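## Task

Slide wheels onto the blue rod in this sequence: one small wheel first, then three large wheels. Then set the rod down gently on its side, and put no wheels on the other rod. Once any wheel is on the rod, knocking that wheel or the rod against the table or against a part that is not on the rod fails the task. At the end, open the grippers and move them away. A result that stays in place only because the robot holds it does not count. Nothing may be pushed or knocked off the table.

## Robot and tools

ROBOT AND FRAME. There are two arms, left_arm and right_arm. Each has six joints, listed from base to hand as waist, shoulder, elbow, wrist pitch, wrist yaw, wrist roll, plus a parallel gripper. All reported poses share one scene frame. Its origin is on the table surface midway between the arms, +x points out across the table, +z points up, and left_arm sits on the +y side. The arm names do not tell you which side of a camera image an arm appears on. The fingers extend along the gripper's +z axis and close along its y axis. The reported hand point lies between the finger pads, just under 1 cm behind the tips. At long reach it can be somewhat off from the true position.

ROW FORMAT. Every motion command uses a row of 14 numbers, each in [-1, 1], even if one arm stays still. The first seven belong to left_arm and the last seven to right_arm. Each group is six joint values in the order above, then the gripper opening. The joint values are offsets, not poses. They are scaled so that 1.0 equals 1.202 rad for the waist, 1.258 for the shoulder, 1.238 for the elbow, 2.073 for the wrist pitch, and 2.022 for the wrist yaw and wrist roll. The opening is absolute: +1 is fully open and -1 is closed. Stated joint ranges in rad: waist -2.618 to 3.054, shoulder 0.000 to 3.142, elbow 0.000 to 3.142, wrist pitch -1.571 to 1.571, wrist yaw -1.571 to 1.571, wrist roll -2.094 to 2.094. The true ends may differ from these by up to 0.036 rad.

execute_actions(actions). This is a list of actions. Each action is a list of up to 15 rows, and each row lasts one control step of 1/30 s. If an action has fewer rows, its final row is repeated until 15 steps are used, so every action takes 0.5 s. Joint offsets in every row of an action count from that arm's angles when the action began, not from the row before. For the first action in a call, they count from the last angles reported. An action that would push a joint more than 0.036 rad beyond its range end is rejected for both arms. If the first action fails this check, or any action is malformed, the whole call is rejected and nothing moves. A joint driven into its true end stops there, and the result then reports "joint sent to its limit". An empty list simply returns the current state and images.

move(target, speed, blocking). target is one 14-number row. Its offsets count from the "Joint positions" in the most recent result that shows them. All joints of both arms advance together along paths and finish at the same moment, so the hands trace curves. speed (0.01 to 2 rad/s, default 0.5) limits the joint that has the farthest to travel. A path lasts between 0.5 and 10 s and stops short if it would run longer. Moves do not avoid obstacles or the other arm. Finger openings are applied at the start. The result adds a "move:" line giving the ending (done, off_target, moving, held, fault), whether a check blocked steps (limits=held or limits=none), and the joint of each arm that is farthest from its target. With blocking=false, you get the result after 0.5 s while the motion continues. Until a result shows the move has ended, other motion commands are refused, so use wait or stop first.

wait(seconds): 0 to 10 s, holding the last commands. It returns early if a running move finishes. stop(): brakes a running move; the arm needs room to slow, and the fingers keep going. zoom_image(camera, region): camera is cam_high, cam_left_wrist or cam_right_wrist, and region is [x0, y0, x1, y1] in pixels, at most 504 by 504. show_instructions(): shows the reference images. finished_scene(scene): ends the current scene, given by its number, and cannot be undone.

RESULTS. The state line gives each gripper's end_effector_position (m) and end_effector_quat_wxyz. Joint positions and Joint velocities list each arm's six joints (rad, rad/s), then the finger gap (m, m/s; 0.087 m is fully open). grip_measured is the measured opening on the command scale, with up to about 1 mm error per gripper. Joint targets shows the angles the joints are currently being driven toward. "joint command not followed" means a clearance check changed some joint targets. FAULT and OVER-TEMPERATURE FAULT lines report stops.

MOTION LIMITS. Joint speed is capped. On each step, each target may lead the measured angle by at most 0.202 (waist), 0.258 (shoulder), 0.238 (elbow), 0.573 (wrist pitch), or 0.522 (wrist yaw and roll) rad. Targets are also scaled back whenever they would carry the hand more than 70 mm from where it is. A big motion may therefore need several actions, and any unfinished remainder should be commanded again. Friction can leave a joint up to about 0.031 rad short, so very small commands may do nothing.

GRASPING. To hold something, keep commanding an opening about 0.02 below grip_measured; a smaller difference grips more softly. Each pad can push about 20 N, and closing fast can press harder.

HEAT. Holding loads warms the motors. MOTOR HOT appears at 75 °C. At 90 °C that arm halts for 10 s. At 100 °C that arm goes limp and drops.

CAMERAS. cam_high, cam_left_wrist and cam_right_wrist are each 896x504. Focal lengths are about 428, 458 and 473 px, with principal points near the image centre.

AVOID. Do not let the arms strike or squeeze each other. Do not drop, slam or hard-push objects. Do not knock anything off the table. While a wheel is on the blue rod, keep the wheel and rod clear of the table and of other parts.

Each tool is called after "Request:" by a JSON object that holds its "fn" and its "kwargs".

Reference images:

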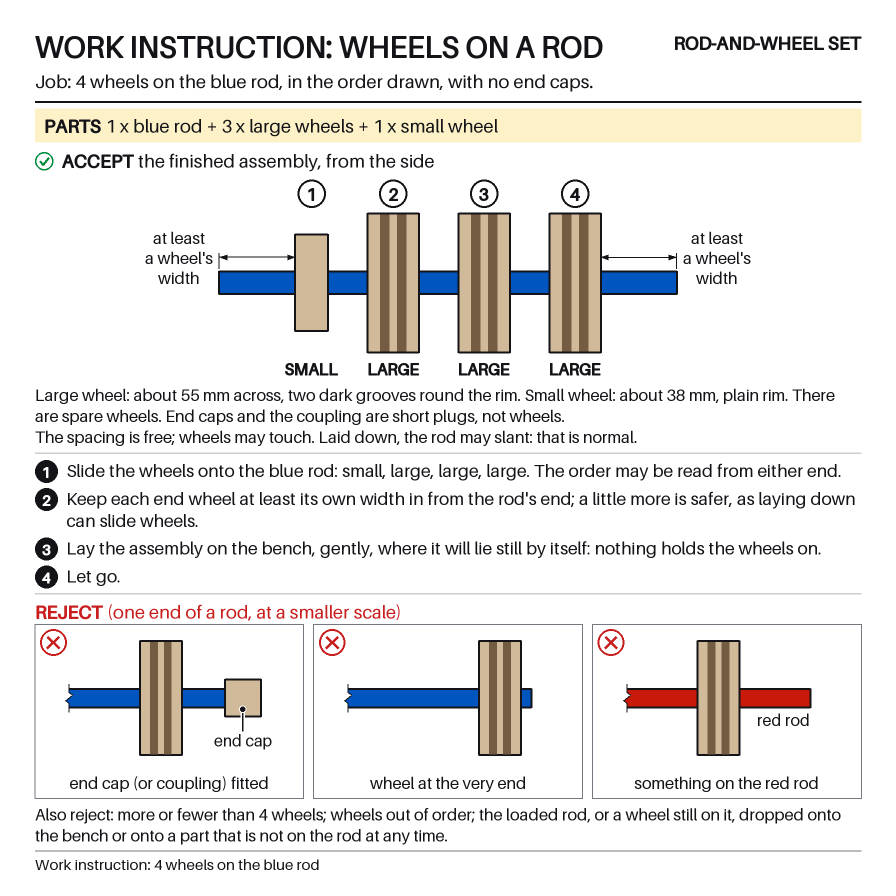

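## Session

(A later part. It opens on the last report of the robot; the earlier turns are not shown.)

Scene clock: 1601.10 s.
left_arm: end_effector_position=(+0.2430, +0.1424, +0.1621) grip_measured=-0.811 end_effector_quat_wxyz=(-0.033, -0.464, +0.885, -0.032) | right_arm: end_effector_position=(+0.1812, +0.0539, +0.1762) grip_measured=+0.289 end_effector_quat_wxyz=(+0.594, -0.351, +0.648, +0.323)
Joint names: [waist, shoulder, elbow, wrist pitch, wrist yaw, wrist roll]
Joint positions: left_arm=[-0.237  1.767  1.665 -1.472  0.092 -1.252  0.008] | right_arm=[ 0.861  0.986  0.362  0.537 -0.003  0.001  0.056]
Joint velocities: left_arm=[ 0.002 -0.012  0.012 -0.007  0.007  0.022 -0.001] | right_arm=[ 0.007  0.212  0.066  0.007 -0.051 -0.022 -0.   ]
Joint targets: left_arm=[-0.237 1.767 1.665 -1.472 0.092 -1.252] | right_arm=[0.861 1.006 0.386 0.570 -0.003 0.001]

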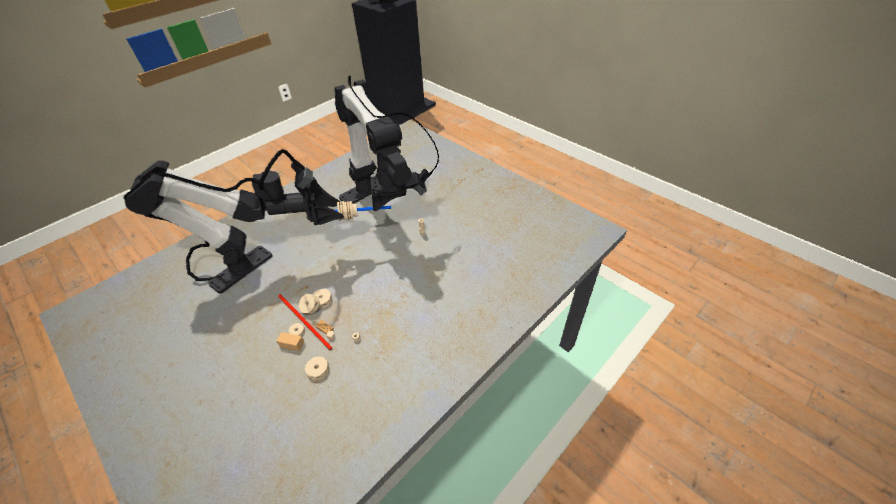

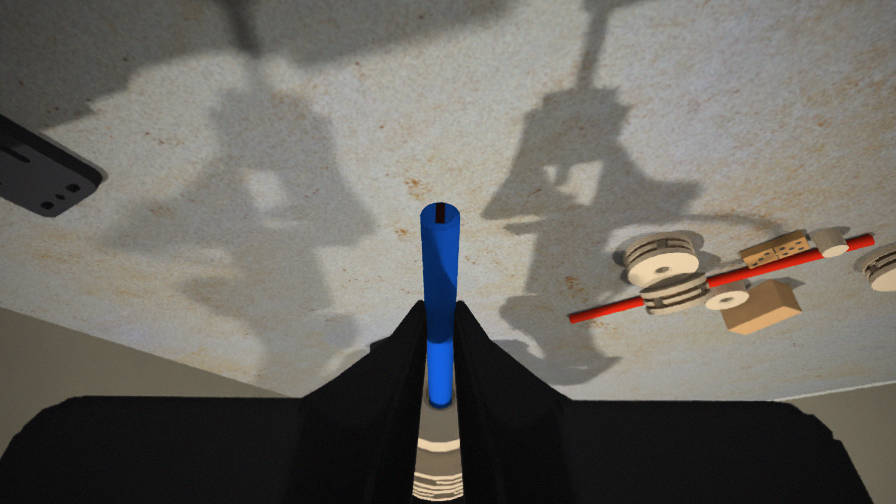

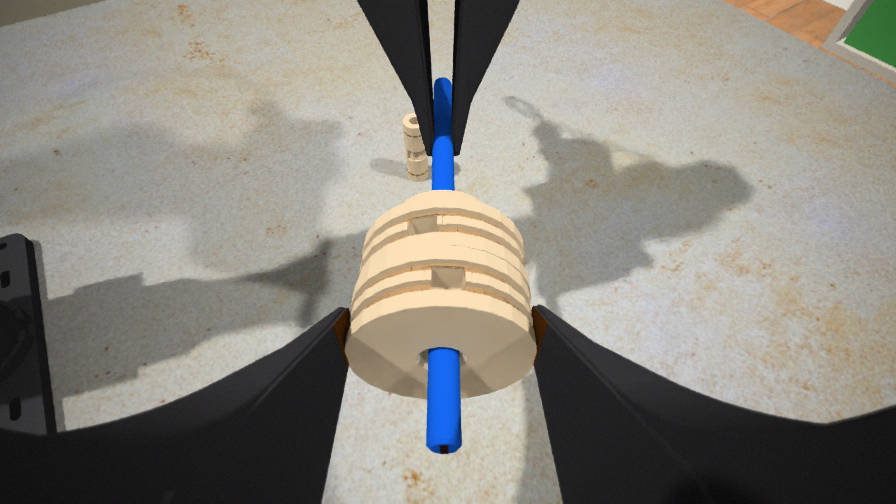

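Request:
{"fn": "execute_actions", "kwargs": {"actions": [[[0,0,0,0,0,0,-0.85,0,0,0,0,0,0,0.36],[0,0,0,0,0,0,-0.85,0,0,0,0,0,0,0.5],[0,0,0,0,0,0,-0.85,0,-0.0068,-0.0013,-0.0034,0,0,0.6],[0,0,0,0,0,0,-0.85,0,-0.0239,-0.0046,-0.0118,0,0,0.6],[0,0,0,0,0,0,-0.85,0,-0.0513,-0.0098,-0.0254,0,0,0.6],[0,0,0,0,0,0,-0.85,0,-0.0855,-0.0163,-0.0423,0,0,0.6],[0,0,0,0,0,0,-0.85,0,-0.1231,-0.0234,-0.0608,0,0,0.6],[0,0,0,0,0,0,-0.85,0,-0.1642,-0.0312,-0.0811,0,0,0.6],[0,0,0,0,0,0,-0.85,0,-0.2052,-0.039,-0.1014,0,0,0.6],[0,0,0,0,0,0,-0.85,0,-0.2428,-0.0462,-0.12,0,0,0.6],[0,0,0,0,0,0,-0.85,0,-0.277,-0.0527,-0.1369,0,0,0.6],[0,0,0,0,0,0,-0.85,0,-0.3044,-0.0579,-0.1504,0,0,0.6],[0,0,0,0,0,0,-0.85,0,-0.3249,-0.0618,-0.1606,0,0,0.6],[0,0,0,0,0,0,-0.85,0,-0.34,-0.0644,-0.1673,0,0,0.6],[0,0,0,0,0,0,-0.85,0,-0.35,-0.065,-0.169,0,0,0.6]],[[0,0,0,0,0,0,-0.85,-0.005,-0.02,0.003,-0.03,0,0.003,0.6],[0,0,0,0,0,0,-0.85,-0.014,-0.015,0.008,-0.035,0,0.008,0.6],[0,0,0,0,0,0,-0.85,-0.032,-0.01,0.02,-0.045,0,0.019,0.6],[0,0,0,0,0,0,-0.85,-0.055,-0.005,0.034,-0.058,0,0.033,0.6],[0,0,0,0,0,0,-0.85,-0.082,0.005,0.051,-0.074,0,0.049,0.6],[0,0,0,0,0,0,-0.85,-0.115,0.012,0.071,-0.093,0,0.068,0.6],[0,0,0,0,0,0,-0.85,-0.151,0.02,0.093,-0.115,0,0.09,0.6],[0,0,0,0,0,0,-0.85,-0.188,0.03,0.116,-0.138,0,0.112,0.6],[0,0,0,0,0,0,-0.85,-0.229,0.043,0.142,-0.163,0,0.136,0.6],[0,0,0,0,0,0,-0.85,-0.266,0.058,0.164,-0.186,0,0.158,0.6],[0,0,0,0,0,0,-0.85,-0.307,0.075,0.19,-0.21,0,0.182,0.6],[0,0,0,0,0,0,-0.85,-0.344,0.095,0.212,-0.233,0,0.204,0.6],[0,0,0,0,0,0,-0.85,-0.38,0.118,0.235,-0.255,0,0.226,0.6],[0,0,0,0,0,0,-0.85,-0.421,0.144,0.26,-0.278,0,0.25,0.6],[0,0,0,0,0,0,-0.85,-0.458,0.172,0.285,-0.3,0,0.272,0.6]],[[0,0,0,0,0,0,-0.85,-0.09,0.08,0.085,-0.08,0,0.06,0.6],[0,0,0,0,0,0,-0.85,-0.12,0.115,0.118,-0.1,0,0.082,0.6],[0,0,0,0,0,0,-0.85,-0.148,0.152,0.153,-0.12,0,0.104,0.6],[0,0,0,0,0,0,-0.85,-0.174,0.19,0.19,-0.14,0,0.126,0.6],[0,0,0,0,0,0,-0.85,-0.198,0.23,0.228,-0.158,0,0.148,0.6],[0,0,0,0,0,0,-0.85,-0.22,0.27,0.266,-0.176,0,0.17,0.6],[0,0,0,0,0,0,-0.85,-0.24,0.31,0.304,-0.193,0,0.191,0.6],[0,0,0,0,0,0,-0.85,-0.258,0.35,0.34,-0.209,0,0.211,0.6],[0,0,0,0,0,0,-0.85,-0.274,0.388,0.374,-0.223,0,0.23,0.6],[0,0,0,0,0,0,-0.85,-0.288,0.423,0.405,-0.236,0,0.247,0.6],[0,0,0,0,0,0,-0.85,-0.3,0.454,0.432,-0.247,0,0.262,0.6],[0,0,0,0,0,0,-0.85,-0.31,0.48,0.455,-0.256,0,0.274,0.6],[0,0,0,0,0,0,-0.85,-0.318,0.5,0.472,-0.263,0,0.283,0.6],[0,0,0,0,0,0,-0.85,-0.323,0.513,0.483,-0.268,0,0.288,0.6],[0,0,0,0,0,0,-0.85,-0.325,0.52,0.488,-0.27,0,0.29,0.6]]]}}

Scene clock: 1693.07 s.
left_arm: end_effector_position=(+0.2430, +0.1424, +0.1620) grip_measured=-0.811 end_effector_quat_wxyz=(-0.033, -0.464, +0.885, -0.032) | right_arm: end_effector_position=(+0.3518, -0.1556, +0.1917) grip_measured=+0.600 end_effector_quat_wxyz=(+0.341, +0.317, +0.865, +0.189)
Joint names: [waist, shoulder, elbow, wrist pitch, wrist yaw, wrist roll]
Joint positions: left_arm=[-0.237  1.767  1.665 -1.472  0.092 -1.252  0.008] | right_arm=[ 0.016  1.343  1.16  -0.587 -0.006  0.851  0.07 ]
Joint velocities: left_arm=[-0.002  0.002 -0.002 -0.022  0.022  0.051  0.001] | right_arm=[-0.208  0.613  0.344 -0.579 -0.037  0.593 -0.   ]
Joint targets: left_arm=[-0.237 1.767 1.665 -1.472 0.092 -1.252] | right_arm=[0.002 1.375 1.199 -0.688 -0.006 0.951]

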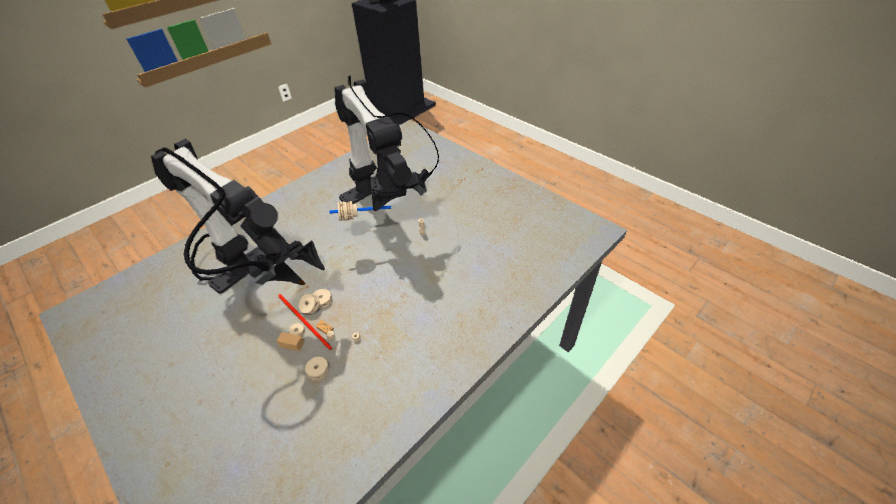

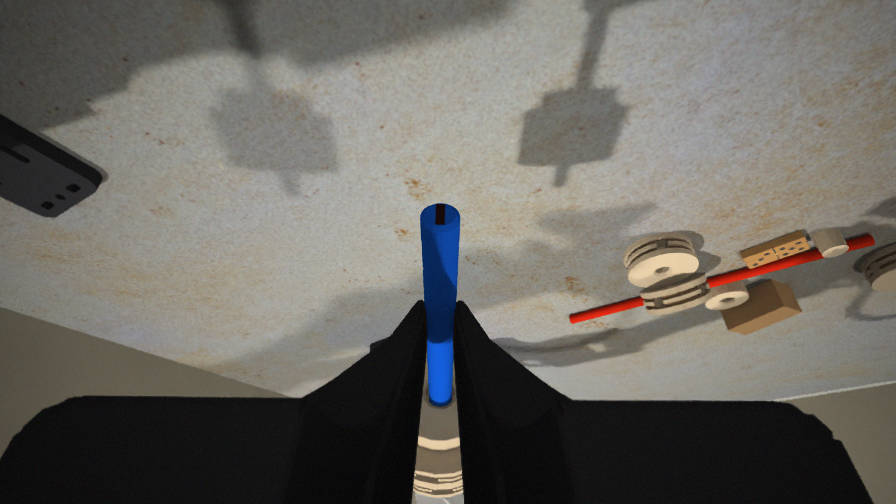

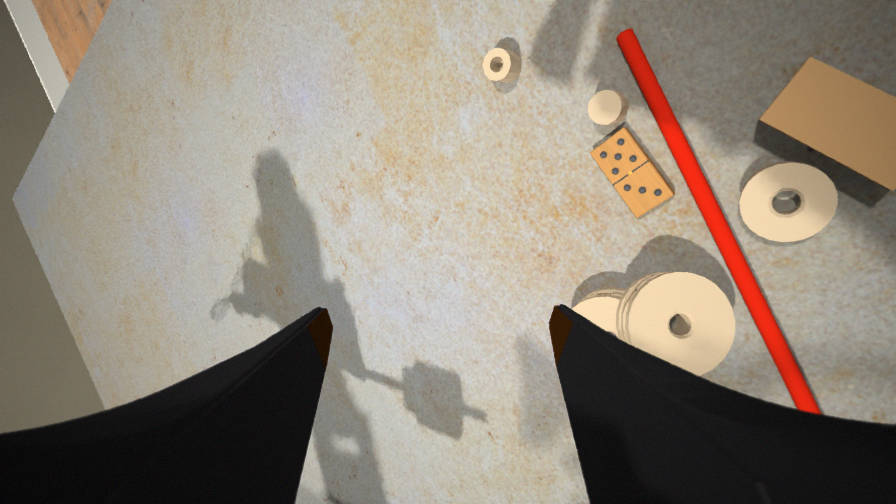

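Request:
{"fn": "move", "kwargs": {"target": [0,0,0,0,0,0,-0.85,-0.2496,0.8537,0.878,-0.3878,0,0.5722,0.6], "speed": 1.5}}

Scene clock: 1700.90 s.
left_arm: end_effector_position=(+0.2430, +0.1424, +0.1620) grip_measured=-0.811 end_effector_quat_wxyz=(-0.033, -0.464, +0.885, -0.032) | right_arm: end_effector_position=(+0.4759, -0.2781, +0.0471) grip_measured=+0.600 end_effector_quat_wxyz=(-0.004, +0.881, +0.474, -0.001)
Joint names: [waist, shoulder, elbow, wrist pitch, wrist yaw, wrist roll]
Joint positions: left_arm=[-0.237  1.767  1.665 -1.472  0.092 -1.252  0.008] | right_arm=[-0.284  2.428  2.227 -1.377 -0.006  2.     0.07 ]
Joint velocities: left_arm=[-0.022 -0.017  0.002  0.007  0.022  0.037 -0.   ] | right_arm=[-0.017 -0.046 -0.017 -0.007 -0.037  0.007 -0.001]
Joint targets: left_arm=[-0.237 1.767 1.665 -1.472 0.092 -1.252] | right_arm=[-0.284 2.417 2.247 -1.391 -0.006 2.008]
move: done; limits=none; left_arm: farthest joint: the waist, 0.000 radians from its target (0.000 radians at the start); right_arm: farthest joint: the elbow, 0.019 radians from its target (1.069 radians at the start)

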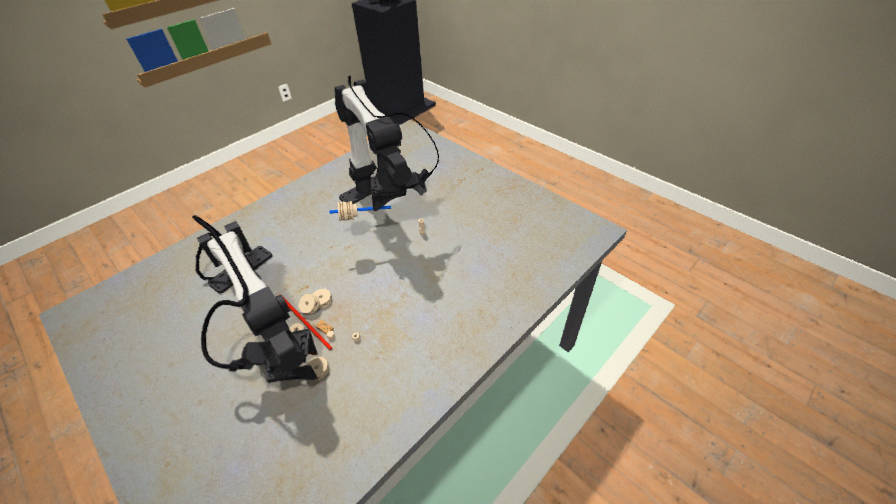

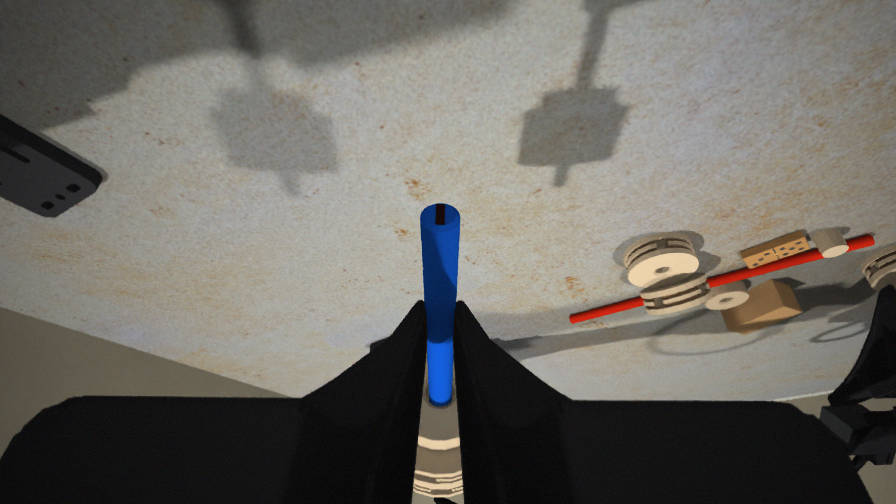

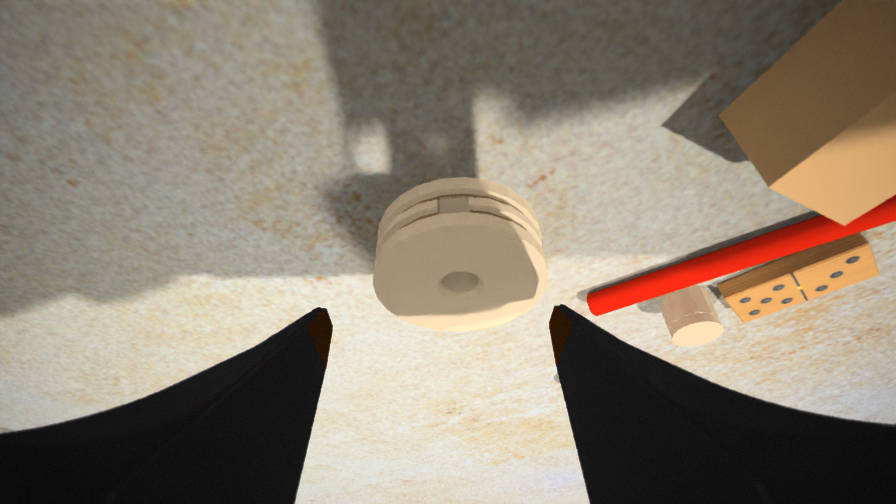

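Request:
{"fn": "zoom_image", "kwargs": {"camera": "cam_right_wrist", "region": [330, 160, 630, 360]}}

Region (330, 160, 630, 360) of cam_right_wrist's 896x504 image, scaled by 1.680, with more detail than that image has.

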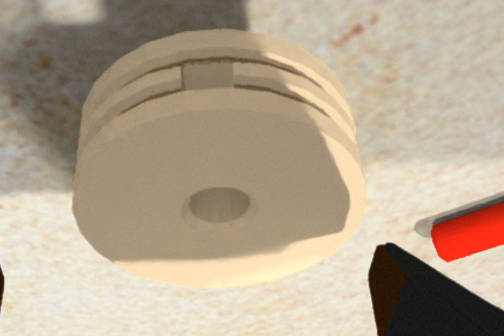

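Request:
{"fn": "execute_actions", "kwargs": {"actions": [[[0,0,0,0,0,0,-0.85,0,0,-0.008,0.006,0,0,0.6],[0,0,0,0,0,0,-0.85,0,0,-0.016,0.012,0,0,0.6],[0,0,0,0,0,0,-0.85,0,0,-0.024,0.018,0,0,0.6],[0,0,0,0,0,0,-0.85,0,0,-0.032,0.024,0,0,0.6],[0,0,0,0,0,0,-0.85,0,0,-0.04,0.03,0,0,0.6],[0,0,0,0,0,0,-0.85,0,0,-0.048,0.035,0,0,0.6],[0,0,0,0,0,0,-0.85,0,0,-0.056,0.04,0,0,0.6],[0,0,0,0,0,0,-0.85,0,0,-0.063,0.045,0,0,0.6],[0,0,0,0,0,0,-0.85,0,0,-0.07,0.049,0,0,0.6],[0,0,0,0,0,0,-0.85,0,0,-0.076,0.052,0,0,0.6],[0,0,0,0,0,0,-0.85,0,0,-0.081,0.054,0,0,0.6],[0,0,0,0,0,0,-0.85,0,0,-0.085,0.054,0,0,0.6],[0,0,0,0,0,0,-0.85,0,0,-0.0875,0.052,0,0,0.6],[0,0,0,0,0,0,-0.85,0,0,-0.0889,0.0474,0,0,0.6]]]}}

Request:
{"fn": "zoom_image", "kwargs": {"camera": "cam_right_wrist", "region": [300, 230, 580, 430]}}

Scene clock: 1734.90 s.
left_arm: end_effector_position=(+0.2430, +0.1424, +0.1620) grip_measured=-0.811 end_effector_quat_wxyz=(-0.033, -0.464, +0.885, -0.032) | right_arm: end_effector_position=(+0.4711, -0.2774, +0.0226) grip_measured=+0.600 end_effector_quat_wxyz=(-0.010, +0.881, +0.474, -0.008)
Joint names: [waist, shoulder, elbow, wrist pitch, wrist yaw, wrist roll]
Joint positions: left_arm=[-0.237  1.767  1.665 -1.472  0.092 -1.252  0.008] | right_arm=[-0.284  2.428  2.131 -1.299 -0.006  2.001  0.07 ]
Joint velocities: left_arm=[-0.012 -0.017  0.002  0.037  0.037 -0.051  0.   ] | right_arm=[-0.007 -0.012 -0.071 -0.066 -0.037  0.051  0.   ]
Joint targets: left_arm=[-0.237 1.767 1.665 -1.472 0.092 -1.252] | right_arm=[-0.284 2.428 2.118 -1.279 -0.006 2.001]

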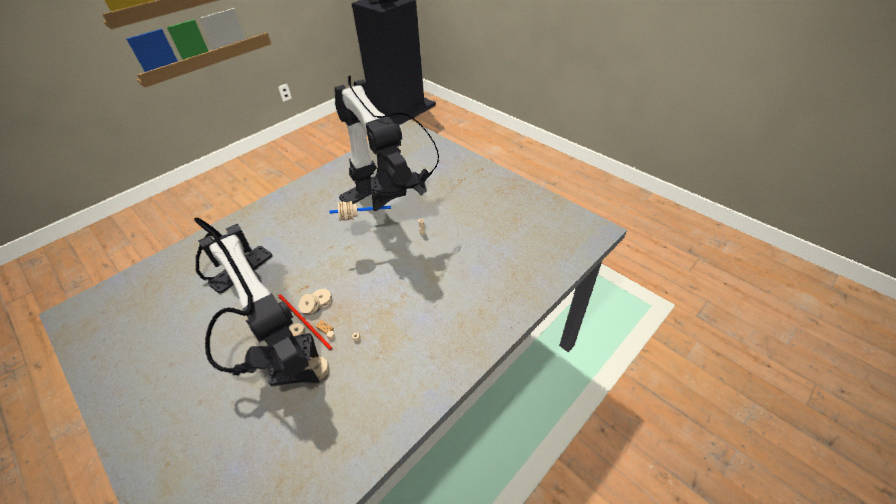

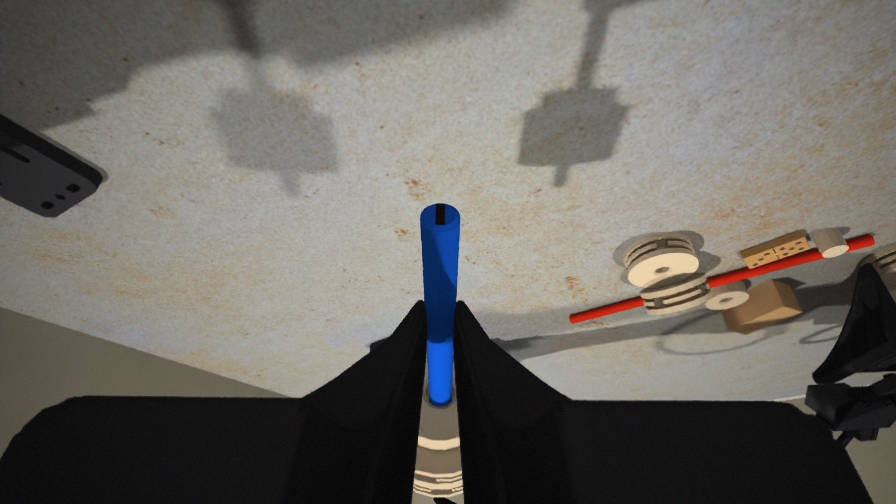

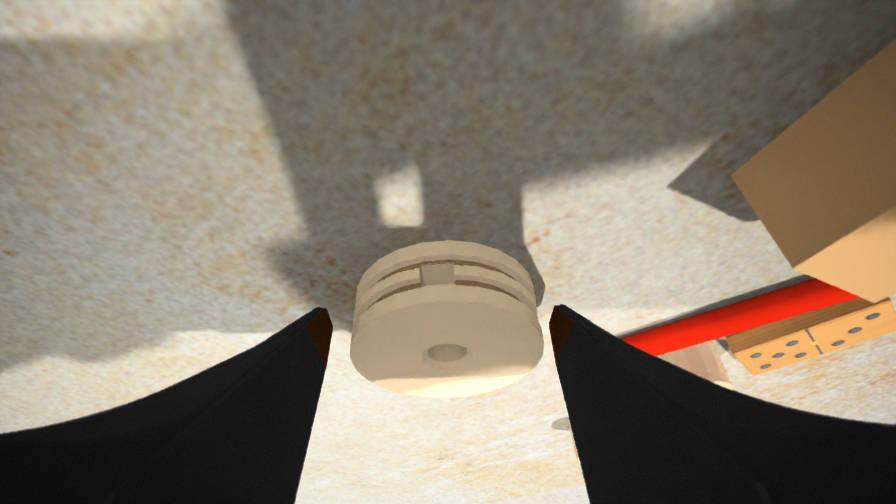

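Region (300, 230, 580, 430) of cam_right_wrist's 896x504 image, scaled by 1.800, with more detail than that image has; it fills the top 360 rows of this view, and the rest is white.

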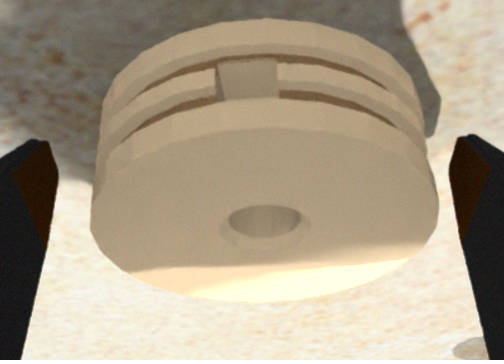

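Request:
{"fn": "execute_actions", "kwargs": {"actions": [[[0,0,0,0,0,0,-0.85,0,0,0,0,0,0,0.55],[0,0,0,0,0,0,-0.85,0,0,0,0,0,0,0.5],[0,0,0,0,0,0,-0.85,0,0,0,0,0,0,0.45],[0,0,0,0,0,0,-0.85,0,0,0,0,0,0,0.41],[0,0,0,0,0,0,-0.85,0,0,0,0,0,0,0.37],[0,0,0,0,0,0,-0.85,0,0,0,0,0,0,0.34],[0,0,0,0,0,0,-0.85,0,0,0,0,0,0,0.315],[0,0,0,0,0,0,-0.85,0,0,0,0,0,0,0.295],[0,0,0,0,0,0,-0.85,0,0,0,0,0,0,0.275],[0,0,0,0,0,0,-0.85,0,0,0,0,0,0,0.26],[0,0,0,0,0,0,-0.85,0,-0.01,0,0,0,0,0.25],[0,0,0,0,0,0,-0.85,0,-0.02,0,0,0,0,0.25],[0,0,0,0,0,0,-0.85,0,-0.033,0,0,0,0,0.25],[0,0,0,0,0,0,-0.85,0,-0.05,0,0,0,0,0.25],[0,0,0,0,0,0,-0.85,0,-0.07,0,0,0,0,0.25]],[[0,0,0,0,0,0,-0.85,0.003,-0.075,-0.01,0.008,0,-0.005,0.25],[0,0,0,0,0,0,-0.85,0.008,-0.105,-0.025,0.016,0,-0.015,0.25],[0,0,0,0,0,0,-0.85,0.016,-0.14,-0.045,0.024,0,-0.03,0.25],[0,0,0,0,0,0,-0.85,0.027,-0.177,-0.07,0.032,0,-0.048,0.25],[0,0,0,0,0,0,-0.85,0.04,-0.215,-0.1,0.04,0,-0.069,0.25],[0,0,0,0,0,0,-0.85,0.056,-0.255,-0.135,0.048,0,-0.092,0.25],[0,0,0,0,0,0,-0.85,0.074,-0.295,-0.172,0.056,0,-0.116,0.25],[0,0,0,0,0,0,-0.85,0.094,-0.335,-0.21,0.064,0,-0.14,0.25],[0,0,0,0,0,0,-0.85,0.115,-0.375,-0.25,0.072,0,-0.165,0.25],[0,0,0,0,0,0,-0.85,0.137,-0.415,-0.29,0.08,0,-0.19,0.25],[0,0,0,0,0,0,-0.85,0.16,-0.455,-0.33,0.088,0,-0.215,0.25],[0,0,0,0,0,0,-0.85,0.183,-0.495,-0.37,0.096,0,-0.24,0.25],[0,0,0,0,0,0,-0.85,0.206,-0.535,-0.41,0.104,0,-0.265,0.25],[0,0,0,0,0,0,-0.85,0.229,-0.575,-0.45,0.112,0,-0.29,0.25],[0,0,0,0,0,0,-0.85,0.252,-0.615,-0.49,0.12,0,-0.315,0.25]],[[0,0,0,0,0,0,-0.85,0.065,-0.11,-0.105,0.045,0,-0.12,0.25],[0,0,0,0,0,0,-0.85,0.088,-0.145,-0.145,0.052,0,-0.145,0.25],[0,0,0,0,0,0,-0.85,0.111,-0.178,-0.185,0.059,0,-0.17,0.25],[0,0,0,0,0,0,-0.85,0.134,-0.208,-0.223,0.066,0,-0.195,0.25],[0,0,0,0,0,0,-0.85,0.157,-0.235,-0.259,0.073,0,-0.22,0.25],[0,0,0,0,0,0,-0.85,0.179,-0.258,-0.292,0.08,0,-0.245,0.25],[0,0,0,0,0,0,-0.85,0.2,-0.278,-0.322,0.086,0,-0.268,0.25],[0,0,0,0,0,0,-0.85,0.22,-0.294,-0.349,0.092,0,-0.29,0.25],[0,0,0,0,0,0,-0.85,0.238,-0.307,-0.372,0.097,0,-0.31,0.25],[0,0,0,0,0,0,-0.85,0.254,-0.317,-0.392,0.101,0,-0.328,0.25],[0,0,0,0,0,0,-0.85,0.268,-0.324,-0.408,0.105,0,-0.344,0.25],[0,0,0,0,0,0,-0.85,0.279,-0.328,-0.42,0.108,0,-0.357,0.25],[0,0,0,0,0,0,-0.85,0.287,-0.33,-0.428,0.11,0,-0.367,0.25],[0,0,0,0,0,0,-0.85,0.292,-0.33,-0.433,0.11,0,-0.374,0.25],[0,0,0,0,0,0,-0.85,0.295,-0.33,-0.435,0.11,0,-0.378,0.25]]]}}

Scene clock: 1772.47 s.
left_arm: end_effector_position=(+0.2430, +0.1424, +0.1620) grip_measured=-0.811 end_effector_quat_wxyz=(-0.033, -0.464, +0.885, -0.032) | right_arm: end_effector_position=(+0.2297, -0.0887, +0.1313) grip_measured=+0.291 end_effector_quat_wxyz=(+0.149, +0.230, +0.954, +0.125)
Joint names: [waist, shoulder, elbow, wrist pitch, wrist yaw, wrist roll]
Joint positions: left_arm=[-0.237  1.767  1.665 -1.472  0.092 -1.252  0.008] | right_arm=[ 0.316  1.341  1.104 -0.943 -0.005  0.921  0.056]
Joint velocities: left_arm=[-0.002  0.022 -0.027  0.11  -0.037 -0.022 -0.001] | right_arm=[ 0.193 -0.012 -0.247  0.139  0.066 -0.813  0.   ]
Joint targets: left_arm=[-0.237 1.767 1.665 -1.472 0.092 -1.252] | right_arm=[0.330 1.318 1.086 -0.888 -0.004 0.805]

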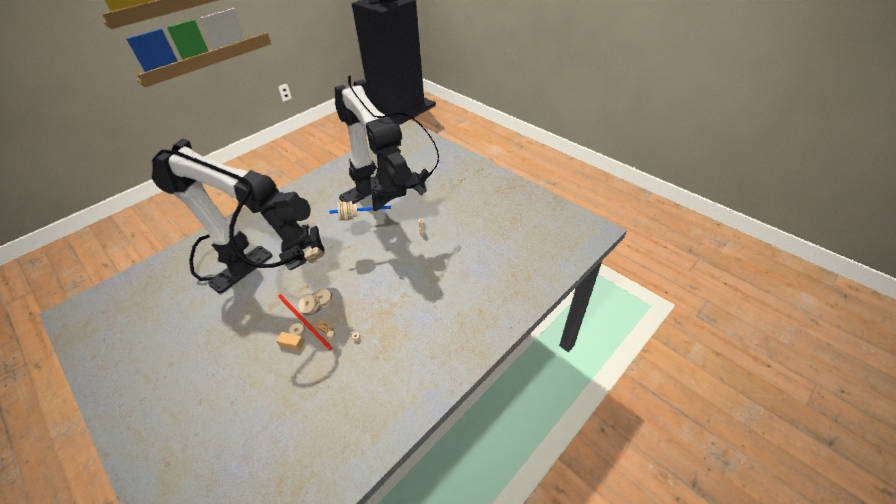

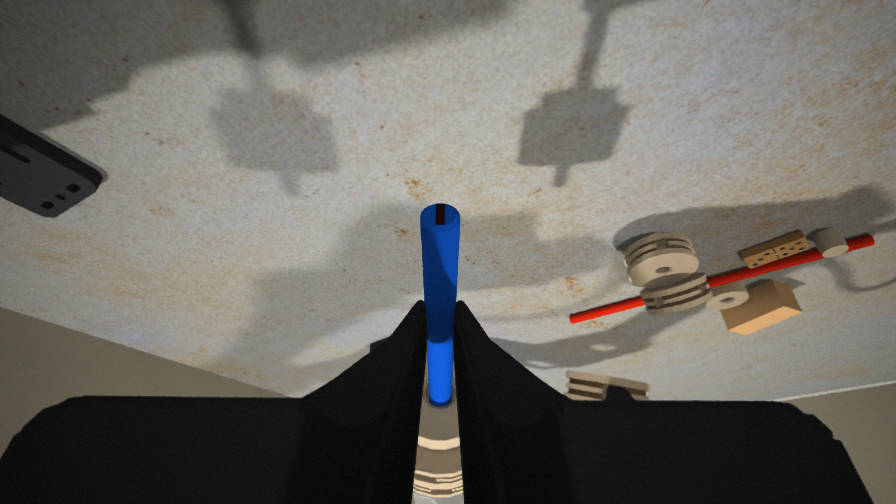

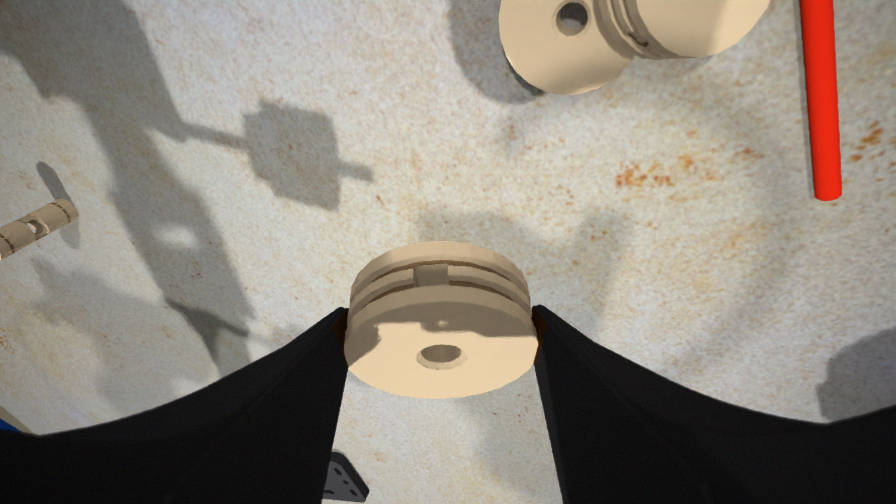

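Request:
{"fn": "move", "kwargs": {"target": [0,0,0,0,0,0,-0.85,0.4601,-0.62,-0.664,0.561,0,-0.4585,0.25], "speed": 1.4}}

Request:
{"fn": "zoom_image", "kwargs": {"camera": "cam_high", "region": [312, 196, 352, 226]}}

Request:
{"fn": "zoom_image", "kwargs": {"camera": "cam_right_wrist", "region": [320, 180, 560, 420]}}

Scene clock: 1789.27 s.
left_arm: end_effector_position=(+0.2430, +0.1424, +0.1620) grip_measured=-0.811 end_effector_quat_wxyz=(-0.033, -0.464, +0.885, -0.032) | right_arm: end_effector_position=(+0.1493, +0.0057, +0.1808) grip_measured=+0.291 end_effector_quat_wxyz=(+0.590, -0.353, +0.651, +0.322)
Joint names: [waist, shoulder, elbow, wrist pitch, wrist yaw, wrist roll]
Joint positions: left_arm=[-0.237  1.767  1.665 -1.472  0.092 -1.252  0.008] | right_arm=[ 0.861  0.579  0.292  0.191 -0.004  0.001  0.056]
Joint velocities: left_arm=[ 0.007 -0.017 -0.002 -0.051 -0.007  0.007  0.001] | right_arm=[ 0.002  0.012  0.002 -0.037 -0.007 -0.081 -0.   ]
Joint targets: left_arm=[-0.237 1.767 1.665 -1.472 0.092 -1.252] | right_arm=[0.869 0.561 0.282 0.220 -0.005 -0.006]
move: off_target (right_arm); limits=none; left_arm: farthest joint: the waist, 0.000 radians from its target (0.000 radians at the start); right_arm: farthest joint: the wrist pitch, 0.029 radians from its target (1.129 radians at the start)

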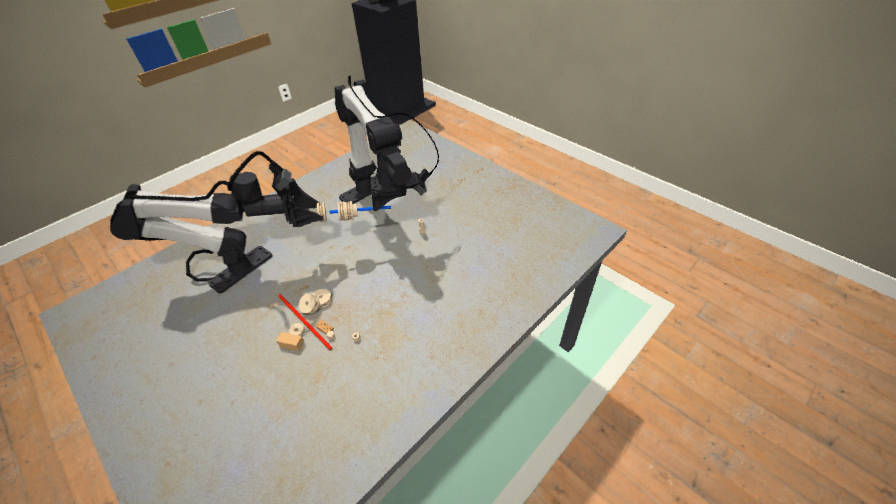

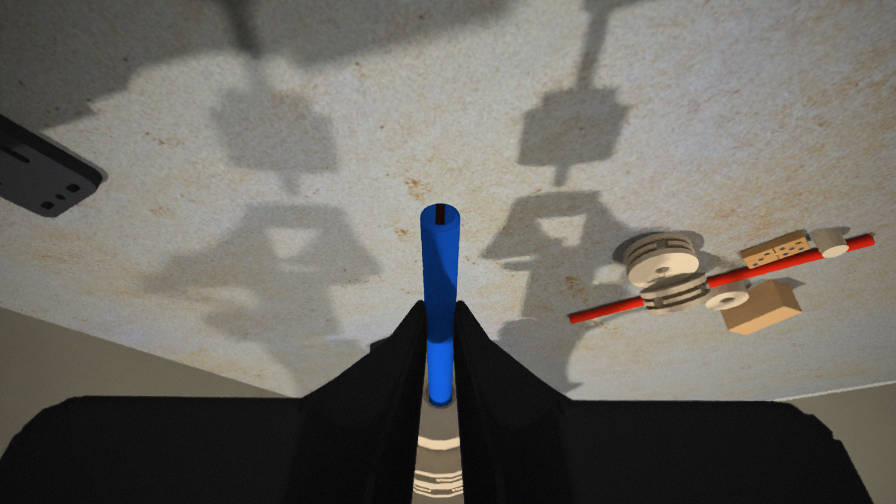

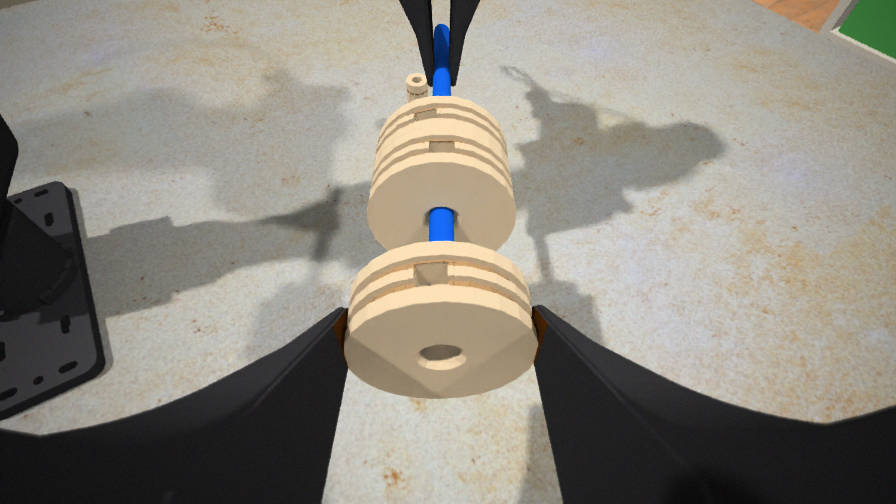

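Region (312, 196, 352, 226) of cam_high's 896x504 image, scaled by 12.600, with more detail than that image has; it fills the top 378 rows of this view, and the rest is white.

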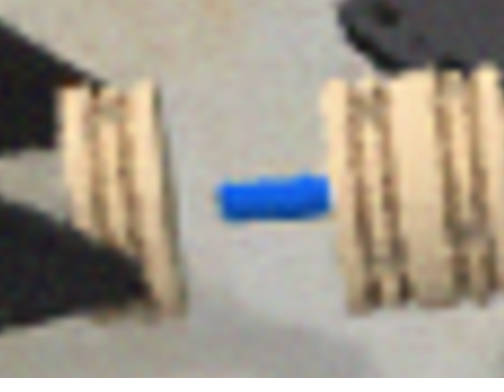

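Region (320, 180, 560, 420) of cam_right_wrist's 896x504 image, scaled by 2.100, with more detail than that image has.

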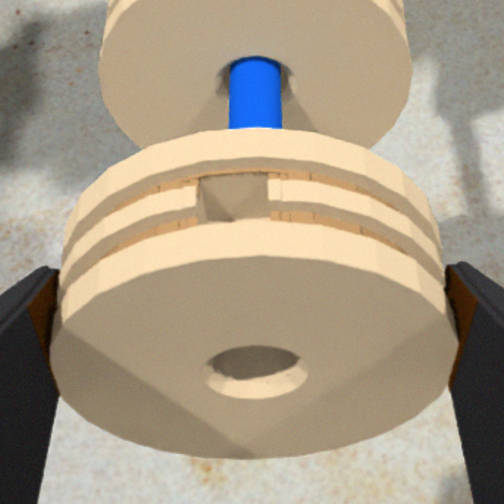

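Request:
{"fn": "execute_actions", "kwargs": {"actions": [[[0,0,0,0,0,0,-0.85,0,0.027,0.005,0.035,0,0,0.25],[0,0,0,0,0,0,-0.85,0,0.0362,0.01,0.046,0,0,0.25],[0,0,0,0,0,0,-0.85,0,0.0475,0.01,0.0568,0,0,0.25],[0,0,0,0,0,0,-0.85,0,0.0589,0.01,0.0646,0,0,0.25],[0,0,0,0,0,0,-0.85,0,0.0702,0.01,0.0724,0,0,0.25],[0,0,0,0,0,0,-0.85,0,0.0816,0.01,0.0801,0,0,0.25],[0,0,0,0,0,0,-0.85,0,0.0929,0.01,0.0879,0,0,0.25],[0,0,0,0,0,0,-0.85,0,0.1043,0.01,0.0957,0,0,0.25],[0,0,0,0,0,0,-0.85,0,0.1156,0.01,0.1034,0,0,0.25],[0,0,0,0,0,0,-0.85,0,0.127,0.01,0.1112,0,0,0.25],[0,0,0,0,0,0,-0.85,0,0.1383,0.01,0.119,0,0,0.25],[0,0,0,0,0,0,-0.85,0,0.1496,0.01,0.1267,0,0,0.25],[0,0,0,0,0,0,-0.85,0,0.161,0.01,0.1345,0,0,0.25],[0,0,0,0,0,0,-0.85,0,0.161,0.01,0.1375,0,0,0.25],[0,0,0,0,0,0,-0.85,0,0.161,0.01,0.1135,0,0,0.25]]]}}

Request:
{"fn": "zoom_image", "kwargs": {"camera": "cam_high", "region": [312, 196, 352, 226]}}

Scene clock: 1815.23 s.
left_arm: end_effector_position=(+0.2431, +0.1426, +0.1620) grip_measured=-0.811 end_effector_quat_wxyz=(-0.033, -0.464, +0.885, -0.032) | right_arm: end_effector_position=(+0.1629, +0.0264, +0.1771) grip_measured=+0.291 end_effector_quat_wxyz=(+0.596, -0.350, +0.646, +0.324)
Joint names: [waist, shoulder, elbow, wrist pitch, wrist yaw, wrist roll]
Joint positions: left_arm=[-0.237  1.767  1.665 -1.472  0.091 -1.252  0.008] | right_arm=[ 0.861  0.762  0.292  0.391 -0.004  0.001  0.056]
Joint velocities: left_arm=[-0.002 -0.007 -0.002 -0.081 -0.007 -0.007 -0.001] | right_arm=[ 0.007  0.154  0.002  0.11   0.022 -0.022 -0.   ]
Joint targets: left_arm=[-0.237 1.767 1.665 -1.472 0.092 -1.252] | right_arm=[0.861 0.782 0.305 0.426 -0.004 0.002]

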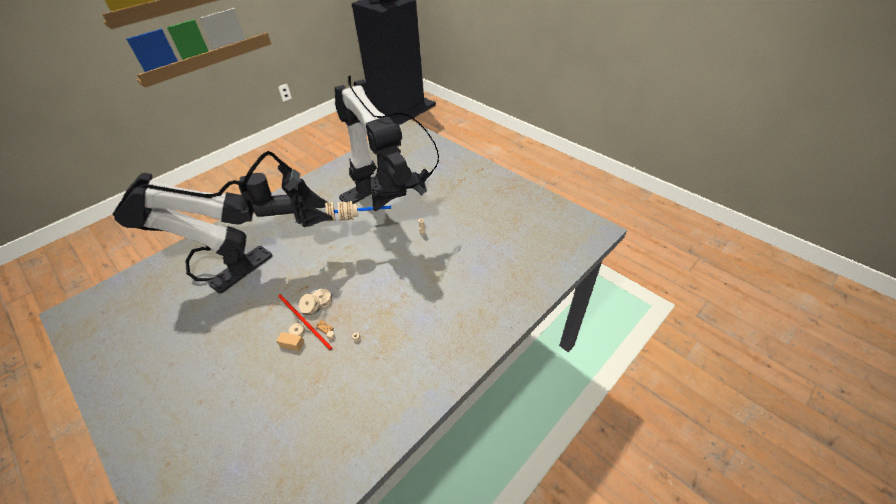

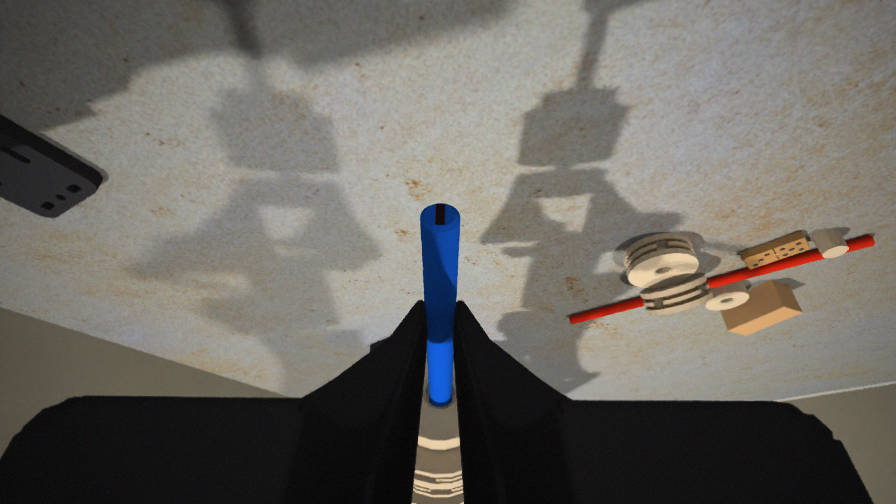

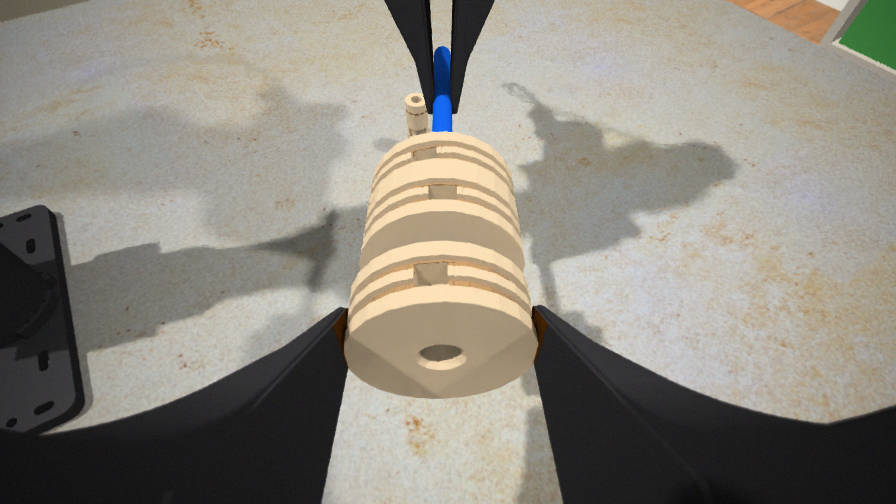

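Region (312, 196, 352, 226) of cam_high's 896x504 image, scaled by 12.600, with more detail than that image has; it fills the top 378 rows of this view, and the rest is white.

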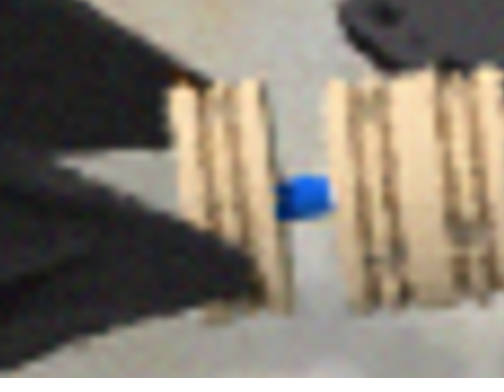

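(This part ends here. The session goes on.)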